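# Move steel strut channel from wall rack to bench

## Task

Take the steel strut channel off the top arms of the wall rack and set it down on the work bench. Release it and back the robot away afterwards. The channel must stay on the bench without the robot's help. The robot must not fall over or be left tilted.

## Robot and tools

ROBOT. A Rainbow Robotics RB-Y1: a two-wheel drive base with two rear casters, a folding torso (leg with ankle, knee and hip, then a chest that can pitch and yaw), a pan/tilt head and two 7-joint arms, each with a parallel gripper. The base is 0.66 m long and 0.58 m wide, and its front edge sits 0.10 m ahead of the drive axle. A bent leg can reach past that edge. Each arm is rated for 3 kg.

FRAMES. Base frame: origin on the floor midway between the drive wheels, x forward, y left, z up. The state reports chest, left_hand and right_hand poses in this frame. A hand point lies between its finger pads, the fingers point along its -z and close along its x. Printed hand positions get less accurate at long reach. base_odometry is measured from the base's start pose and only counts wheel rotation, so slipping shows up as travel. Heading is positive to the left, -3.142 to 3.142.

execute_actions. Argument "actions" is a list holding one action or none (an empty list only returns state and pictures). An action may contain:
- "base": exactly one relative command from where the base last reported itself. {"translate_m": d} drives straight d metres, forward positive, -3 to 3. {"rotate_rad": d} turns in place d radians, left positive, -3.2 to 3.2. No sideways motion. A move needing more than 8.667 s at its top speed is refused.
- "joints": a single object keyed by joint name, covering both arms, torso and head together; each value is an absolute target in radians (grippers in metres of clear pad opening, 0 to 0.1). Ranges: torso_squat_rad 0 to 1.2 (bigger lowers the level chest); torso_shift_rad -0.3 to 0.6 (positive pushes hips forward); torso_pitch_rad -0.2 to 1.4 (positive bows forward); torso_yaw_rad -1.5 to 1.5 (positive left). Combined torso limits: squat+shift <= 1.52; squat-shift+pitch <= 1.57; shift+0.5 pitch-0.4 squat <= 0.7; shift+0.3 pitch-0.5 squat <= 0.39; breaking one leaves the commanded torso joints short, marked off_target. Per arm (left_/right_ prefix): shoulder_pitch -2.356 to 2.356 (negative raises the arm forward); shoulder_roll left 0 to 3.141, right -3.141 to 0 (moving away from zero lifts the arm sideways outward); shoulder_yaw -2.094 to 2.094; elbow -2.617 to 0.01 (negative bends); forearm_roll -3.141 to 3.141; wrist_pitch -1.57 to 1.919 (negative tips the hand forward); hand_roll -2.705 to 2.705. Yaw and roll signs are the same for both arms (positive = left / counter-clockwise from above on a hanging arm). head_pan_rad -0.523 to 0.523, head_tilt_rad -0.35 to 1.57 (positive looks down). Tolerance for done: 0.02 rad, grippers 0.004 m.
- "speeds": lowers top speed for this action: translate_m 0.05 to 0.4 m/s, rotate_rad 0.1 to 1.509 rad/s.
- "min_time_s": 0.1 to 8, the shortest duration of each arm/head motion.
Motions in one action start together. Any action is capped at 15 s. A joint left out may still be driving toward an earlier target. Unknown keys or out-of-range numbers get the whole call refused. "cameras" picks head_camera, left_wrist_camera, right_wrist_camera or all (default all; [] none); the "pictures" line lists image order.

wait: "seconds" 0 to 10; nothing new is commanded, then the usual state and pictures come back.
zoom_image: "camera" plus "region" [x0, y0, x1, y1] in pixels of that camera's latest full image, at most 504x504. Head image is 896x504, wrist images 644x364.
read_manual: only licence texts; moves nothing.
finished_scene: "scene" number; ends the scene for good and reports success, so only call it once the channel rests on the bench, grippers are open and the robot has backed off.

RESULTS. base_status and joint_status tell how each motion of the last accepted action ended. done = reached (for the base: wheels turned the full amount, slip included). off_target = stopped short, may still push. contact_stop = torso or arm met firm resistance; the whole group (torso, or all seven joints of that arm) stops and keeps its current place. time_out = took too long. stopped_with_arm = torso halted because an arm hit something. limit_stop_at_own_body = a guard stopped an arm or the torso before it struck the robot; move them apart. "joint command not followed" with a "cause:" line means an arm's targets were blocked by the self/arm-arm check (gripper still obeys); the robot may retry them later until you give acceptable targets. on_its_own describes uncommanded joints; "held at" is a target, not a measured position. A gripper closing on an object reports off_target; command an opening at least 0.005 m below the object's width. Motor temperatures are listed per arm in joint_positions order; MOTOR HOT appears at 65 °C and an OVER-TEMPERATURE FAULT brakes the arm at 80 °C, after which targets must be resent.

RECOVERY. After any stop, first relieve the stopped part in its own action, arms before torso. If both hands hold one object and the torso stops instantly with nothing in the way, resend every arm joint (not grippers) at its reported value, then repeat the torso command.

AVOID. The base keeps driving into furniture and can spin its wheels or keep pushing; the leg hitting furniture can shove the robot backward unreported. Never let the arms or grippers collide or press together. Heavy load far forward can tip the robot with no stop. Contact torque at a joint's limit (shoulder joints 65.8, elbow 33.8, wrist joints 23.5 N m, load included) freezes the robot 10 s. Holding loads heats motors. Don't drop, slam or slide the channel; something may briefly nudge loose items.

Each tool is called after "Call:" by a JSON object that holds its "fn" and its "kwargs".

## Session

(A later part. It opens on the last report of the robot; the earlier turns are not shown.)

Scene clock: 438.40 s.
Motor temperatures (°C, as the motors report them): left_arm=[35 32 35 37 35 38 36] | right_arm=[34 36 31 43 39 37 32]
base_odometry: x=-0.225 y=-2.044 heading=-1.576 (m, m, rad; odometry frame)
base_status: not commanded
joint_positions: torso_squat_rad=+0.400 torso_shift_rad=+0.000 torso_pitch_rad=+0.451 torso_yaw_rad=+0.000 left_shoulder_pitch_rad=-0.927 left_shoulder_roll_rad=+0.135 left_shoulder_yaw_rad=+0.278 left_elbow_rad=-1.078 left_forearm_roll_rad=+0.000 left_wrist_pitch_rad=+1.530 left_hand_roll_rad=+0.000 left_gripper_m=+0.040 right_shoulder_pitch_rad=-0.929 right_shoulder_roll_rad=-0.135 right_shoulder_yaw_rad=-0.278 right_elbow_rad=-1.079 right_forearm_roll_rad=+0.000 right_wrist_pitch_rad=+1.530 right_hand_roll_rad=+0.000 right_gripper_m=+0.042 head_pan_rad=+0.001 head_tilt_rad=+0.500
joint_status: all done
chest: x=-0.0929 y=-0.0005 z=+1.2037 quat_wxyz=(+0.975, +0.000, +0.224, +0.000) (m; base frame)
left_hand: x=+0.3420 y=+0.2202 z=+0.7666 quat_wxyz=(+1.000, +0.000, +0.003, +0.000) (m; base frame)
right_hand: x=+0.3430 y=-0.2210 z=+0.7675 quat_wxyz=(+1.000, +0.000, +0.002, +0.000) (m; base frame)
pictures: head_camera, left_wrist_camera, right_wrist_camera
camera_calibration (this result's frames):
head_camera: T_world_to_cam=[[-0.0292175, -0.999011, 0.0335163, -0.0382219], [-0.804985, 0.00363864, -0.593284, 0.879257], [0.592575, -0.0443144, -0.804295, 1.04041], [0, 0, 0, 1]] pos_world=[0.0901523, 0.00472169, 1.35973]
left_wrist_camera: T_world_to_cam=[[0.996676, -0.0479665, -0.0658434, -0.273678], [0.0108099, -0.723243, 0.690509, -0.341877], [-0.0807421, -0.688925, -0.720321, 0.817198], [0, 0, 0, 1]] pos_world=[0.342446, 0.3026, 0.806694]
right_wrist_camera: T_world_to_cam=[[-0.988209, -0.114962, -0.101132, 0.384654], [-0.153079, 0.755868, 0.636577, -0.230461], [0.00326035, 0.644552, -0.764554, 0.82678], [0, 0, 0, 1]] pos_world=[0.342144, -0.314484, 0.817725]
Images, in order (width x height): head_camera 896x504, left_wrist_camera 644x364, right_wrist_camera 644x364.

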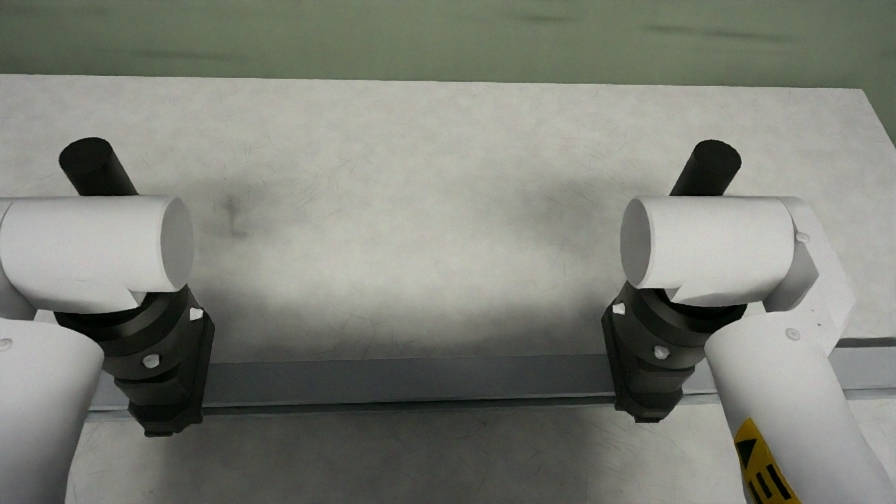

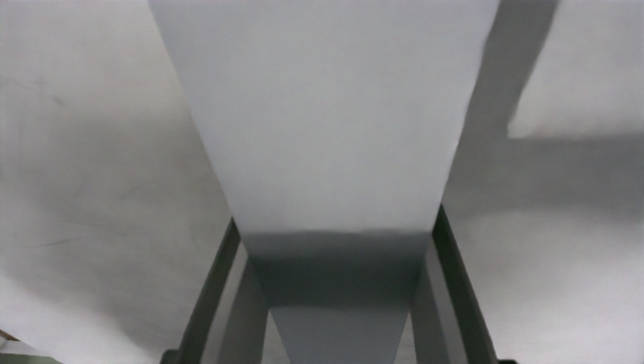

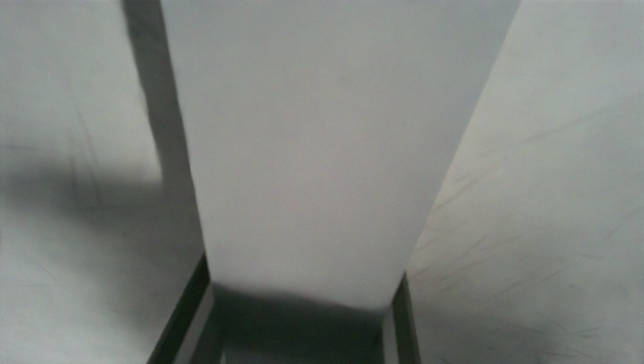

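Call:
{"fn": "execute_actions", "kwargs": {"actions": [{"joints":{"left_gripper_m":0.075,"right_gripper_m":0.075}}]}}

Scene clock: 449.33 s.
Motor temperatures (°C, as the motors report them): left_arm=[35 32 35 37 35 38 36] | right_arm=[34 36 31 43 39 37 32]
base_odometry: x=-0.225 y=-2.044 heading=-1.576 (m, m, rad; odometry frame)
base_status: not commanded
joint_positions: torso_squat_rad=+0.400 torso_shift_rad=+0.000 torso_pitch_rad=+0.450 torso_yaw_rad=+0.000 left_shoulder_pitch_rad=-0.930 left_shoulder_roll_rad=+0.135 left_shoulder_yaw_rad=+0.278 left_elbow_rad=-1.080 left_forearm_roll_rad=+0.000 left_wrist_pitch_rad=+1.530 left_hand_roll_rad=+0.000 left_gripper_m=+0.075 right_shoulder_pitch_rad=-0.930 right_shoulder_roll_rad=-0.135 right_shoulder_yaw_rad=-0.278 right_elbow_rad=-1.080 right_forearm_roll_rad=+0.000 right_wrist_pitch_rad=+1.530 right_hand_roll_rad=+0.000 right_gripper_m=+0.075 head_pan_rad=+0.001 head_tilt_rad=+0.500
joint_status: all done
chest: x=-0.0936 y=-0.0006 z=+1.2039 quat_wxyz=(+0.975, +0.000, +0.223, +0.000) (m; base frame)
left_hand: x=+0.3435 y=+0.2196 z=+0.7688 quat_wxyz=(+1.000, +0.000, +0.000, +0.000) (m; base frame)
right_hand: x=+0.3435 y=-0.2207 z=+0.7686 quat_wxyz=(+1.000, +0.000, +0.000, +0.000) (m; base frame)
pictures: head_camera, left_wrist_camera, right_wrist_camera
camera_calibration (this result's frames):
head_camera: T_world_to_cam=[[-0.0292687, -0.999018, 0.0332634, -0.0380529], [-0.80419, 0.00377092, -0.59436, 0.880149], [0.593651, -0.0441463, -0.803511, 1.04009], [0, 0, 0, 1]] pos_world=[0.0892449, 0.00458147, 1.36011]
left_wrist_camera: T_world_to_cam=[[0.996971, -0.048803, -0.060556, -0.279099], [0.00656338, -0.723045, 0.69077, -0.342601], [-0.0774963, -0.689075, -0.720535, 0.817586], [0, 0, 0, 1]] pos_world=[0.343862, 0.302041, 0.808856]
right_wrist_camera: T_world_to_cam=[[-0.987888, -0.115211, -0.103946, 0.387254], [-0.155085, 0.755427, 0.636615, -0.230755], [0.00517856, 0.645025, -0.764144, 0.826594], [0, 0, 0, 1]] pos_world=[0.342496, -0.314239, 0.818792]
Images, in order (width x height): head_camera 896x504, left_wrist_camera 644x364, right_wrist_camera 644x364.

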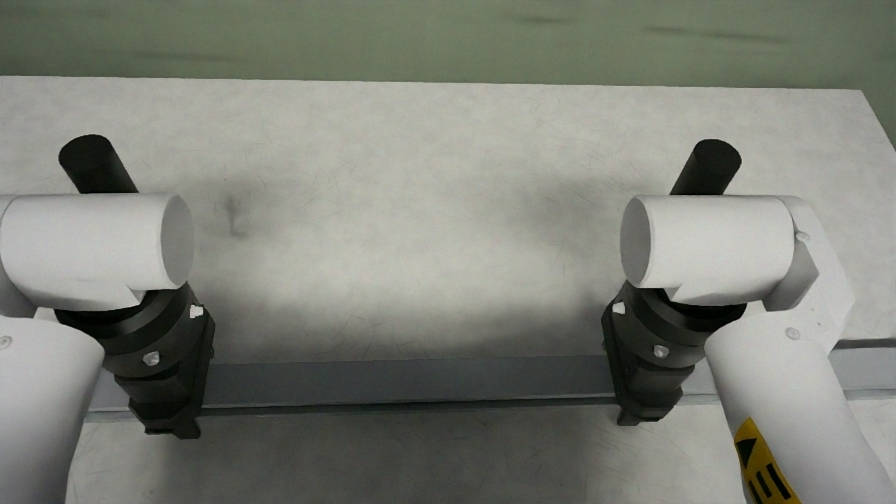

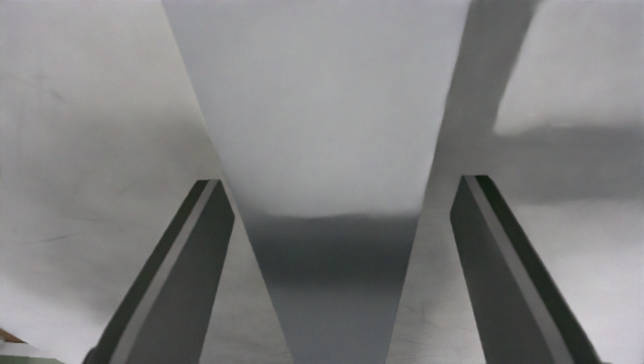

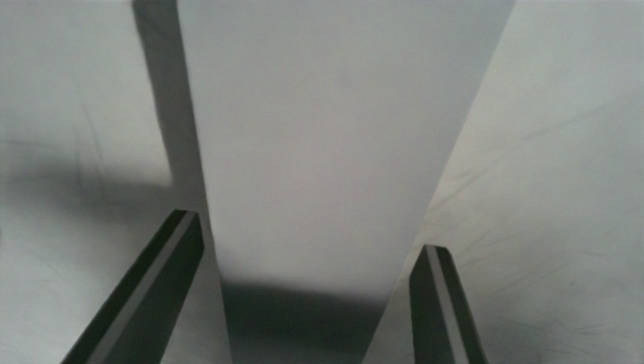

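Stable. Rise and back off.

Call:
{"fn": "execute_actions", "kwargs": {"actions": [{"joints":{"torso_squat_rad":0.1,"left_gripper_m":0.1,"right_gripper_m":0.1}}], "cameras": ["head_camera"]}}

Call:
{"fn": "execute_actions", "kwargs": {"actions": [{"base":{"translate_m":-0.9},"joints":{"torso_pitch_rad":0.0,"head_tilt_rad":0.5}}], "cameras": ["head_camera"]}}

Scene clock: 457.83 s.
Motor temperatures (°C, as the motors report them): left_arm=[35 32 35 36 35 38 36] | right_arm=[33 36 31 42 39 36 32]
base_odometry: x=-0.225 y=-2.044 heading=-1.576 (m, m, rad; odometry frame)
base_status: not commanded
joint_positions: torso_squat_rad=+0.100 torso_shift_rad=+0.000 torso_pitch_rad=+0.450 torso_yaw_rad=+0.000 left_shoulder_pitch_rad=-0.930 left_shoulder_roll_rad=+0.135 left_shoulder_yaw_rad=+0.278 left_elbow_rad=-1.080 left_forearm_roll_rad=+0.000 left_wrist_pitch_rad=+1.530 left_hand_roll_rad=+0.000 left_gripper_m=+0.099 right_shoulder_pitch_rad=-0.930 right_shoulder_roll_rad=-0.135 right_shoulder_yaw_rad=-0.278 right_elbow_rad=-1.080 right_forearm_roll_rad=+0.000 right_wrist_pitch_rad=+1.530 right_hand_roll_rad=+0.000 right_gripper_m=+0.100 head_pan_rad=+0.001 head_tilt_rad=+0.500
joint_status: all done
chest: x=-0.0936 y=-0.0006 z=+1.2556 quat_wxyz=(+0.975, +0.000, +0.223, +0.000) (m; base frame)
left_hand: x=+0.3435 y=+0.2196 z=+0.8206 quat_wxyz=(+1.000, +0.000, +0.000, +0.000) (m; base frame)
right_hand: x=+0.3435 y=-0.2207 z=+0.8204 quat_wxyz=(+1.000, +0.000, +0.000, +0.000) (m; base frame)
pictures: head_camera
camera_calibration (this result's frames):
head_camera: T_world_to_cam=[[-0.0292695, -0.999018, 0.0332625, -0.039811], [-0.804177, 0.00377103, -0.594378, 0.910917], [0.593669, -0.0441461, -0.803498, 1.08167], [0, 0, 0, 1]] pos_world=[0.0892169, 0.00454465, 1.41188]
Images, in order (width x height): head_camera 896x504.

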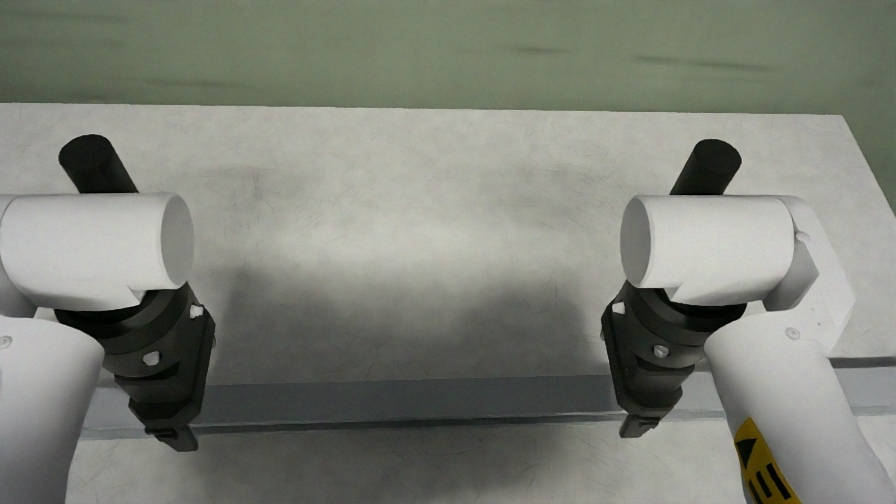

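Scene clock: 461.57 s.
Motor temperatures (°C, as the motors report them): left_arm=[35 32 35 36 35 38 36] | right_arm=[33 36 31 42 39 36 32]
base_odometry: x=-0.220 y=-1.144 heading=-1.577 (m, m, rad; odometry frame)
base_status: done
joint_positions: torso_squat_rad=+0.100 torso_shift_rad=+0.000 torso_pitch_rad=+0.000 torso_yaw_rad=+0.000 left_shoulder_pitch_rad=-0.930 left_shoulder_roll_rad=+0.135 left_shoulder_yaw_rad=+0.278 left_elbow_rad=-1.080 left_forearm_roll_rad=+0.000 left_wrist_pitch_rad=+1.530 left_hand_roll_rad=+0.000 left_gripper_m=+0.099 right_shoulder_pitch_rad=-0.930 right_shoulder_roll_rad=-0.135 right_shoulder_yaw_rad=-0.278 right_elbow_rad=-1.080 right_forearm_roll_rad=+0.000 right_wrist_pitch_rad=+1.530 right_hand_roll_rad=+0.000 right_gripper_m=+0.100 head_pan_rad=+0.001 head_tilt_rad=+0.500
joint_status: all done
chest: x=-0.2283 y=-0.0007 z=+1.2864 quat_wxyz=(+1.000, +0.000, +0.000, +0.000) (m; base frame)
left_hand: x=+0.3547 y=+0.2194 z=+1.0851 quat_wxyz=(+0.975, +0.000, -0.223, +0.000) (m; base frame)
right_hand: x=+0.3547 y=-0.2209 z=+1.0850 quat_wxyz=(+0.975, +0.000, -0.223, +0.000) (m; base frame)
pictures: head_camera
camera_calibration (this result's frames):
head_camera: T_world_to_cam=[[-0.041121, -0.999007, 0.0171409, -0.0267656], [-0.46547, 0.00397388, -0.885055, 1.2722], [0.884108, -0.0443729, -0.465171, 0.817428], [0, 0, 0, 1]] pos_world=[-0.131623, 0.00447702, 1.50667]
Images, in order (width x height): head_camera 896x504.

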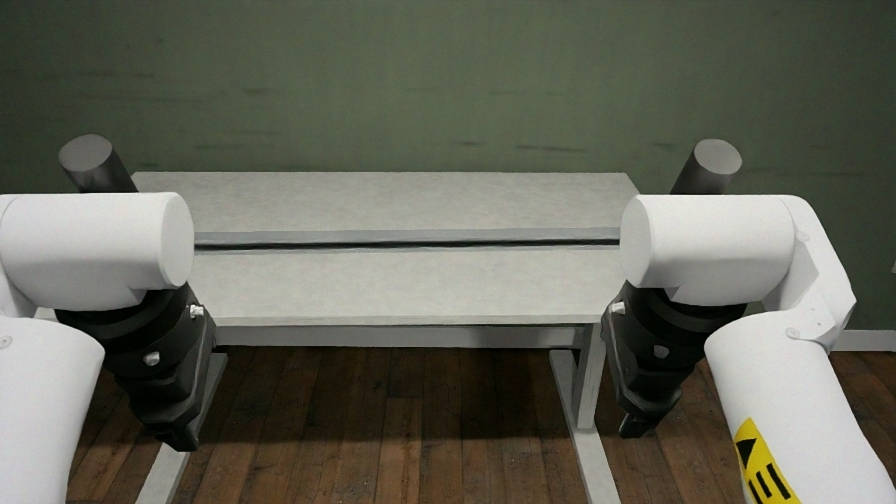

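Call:
{"fn": "finished_scene", "kwargs": {"scene": 1}}

The scene is finished: the task was done.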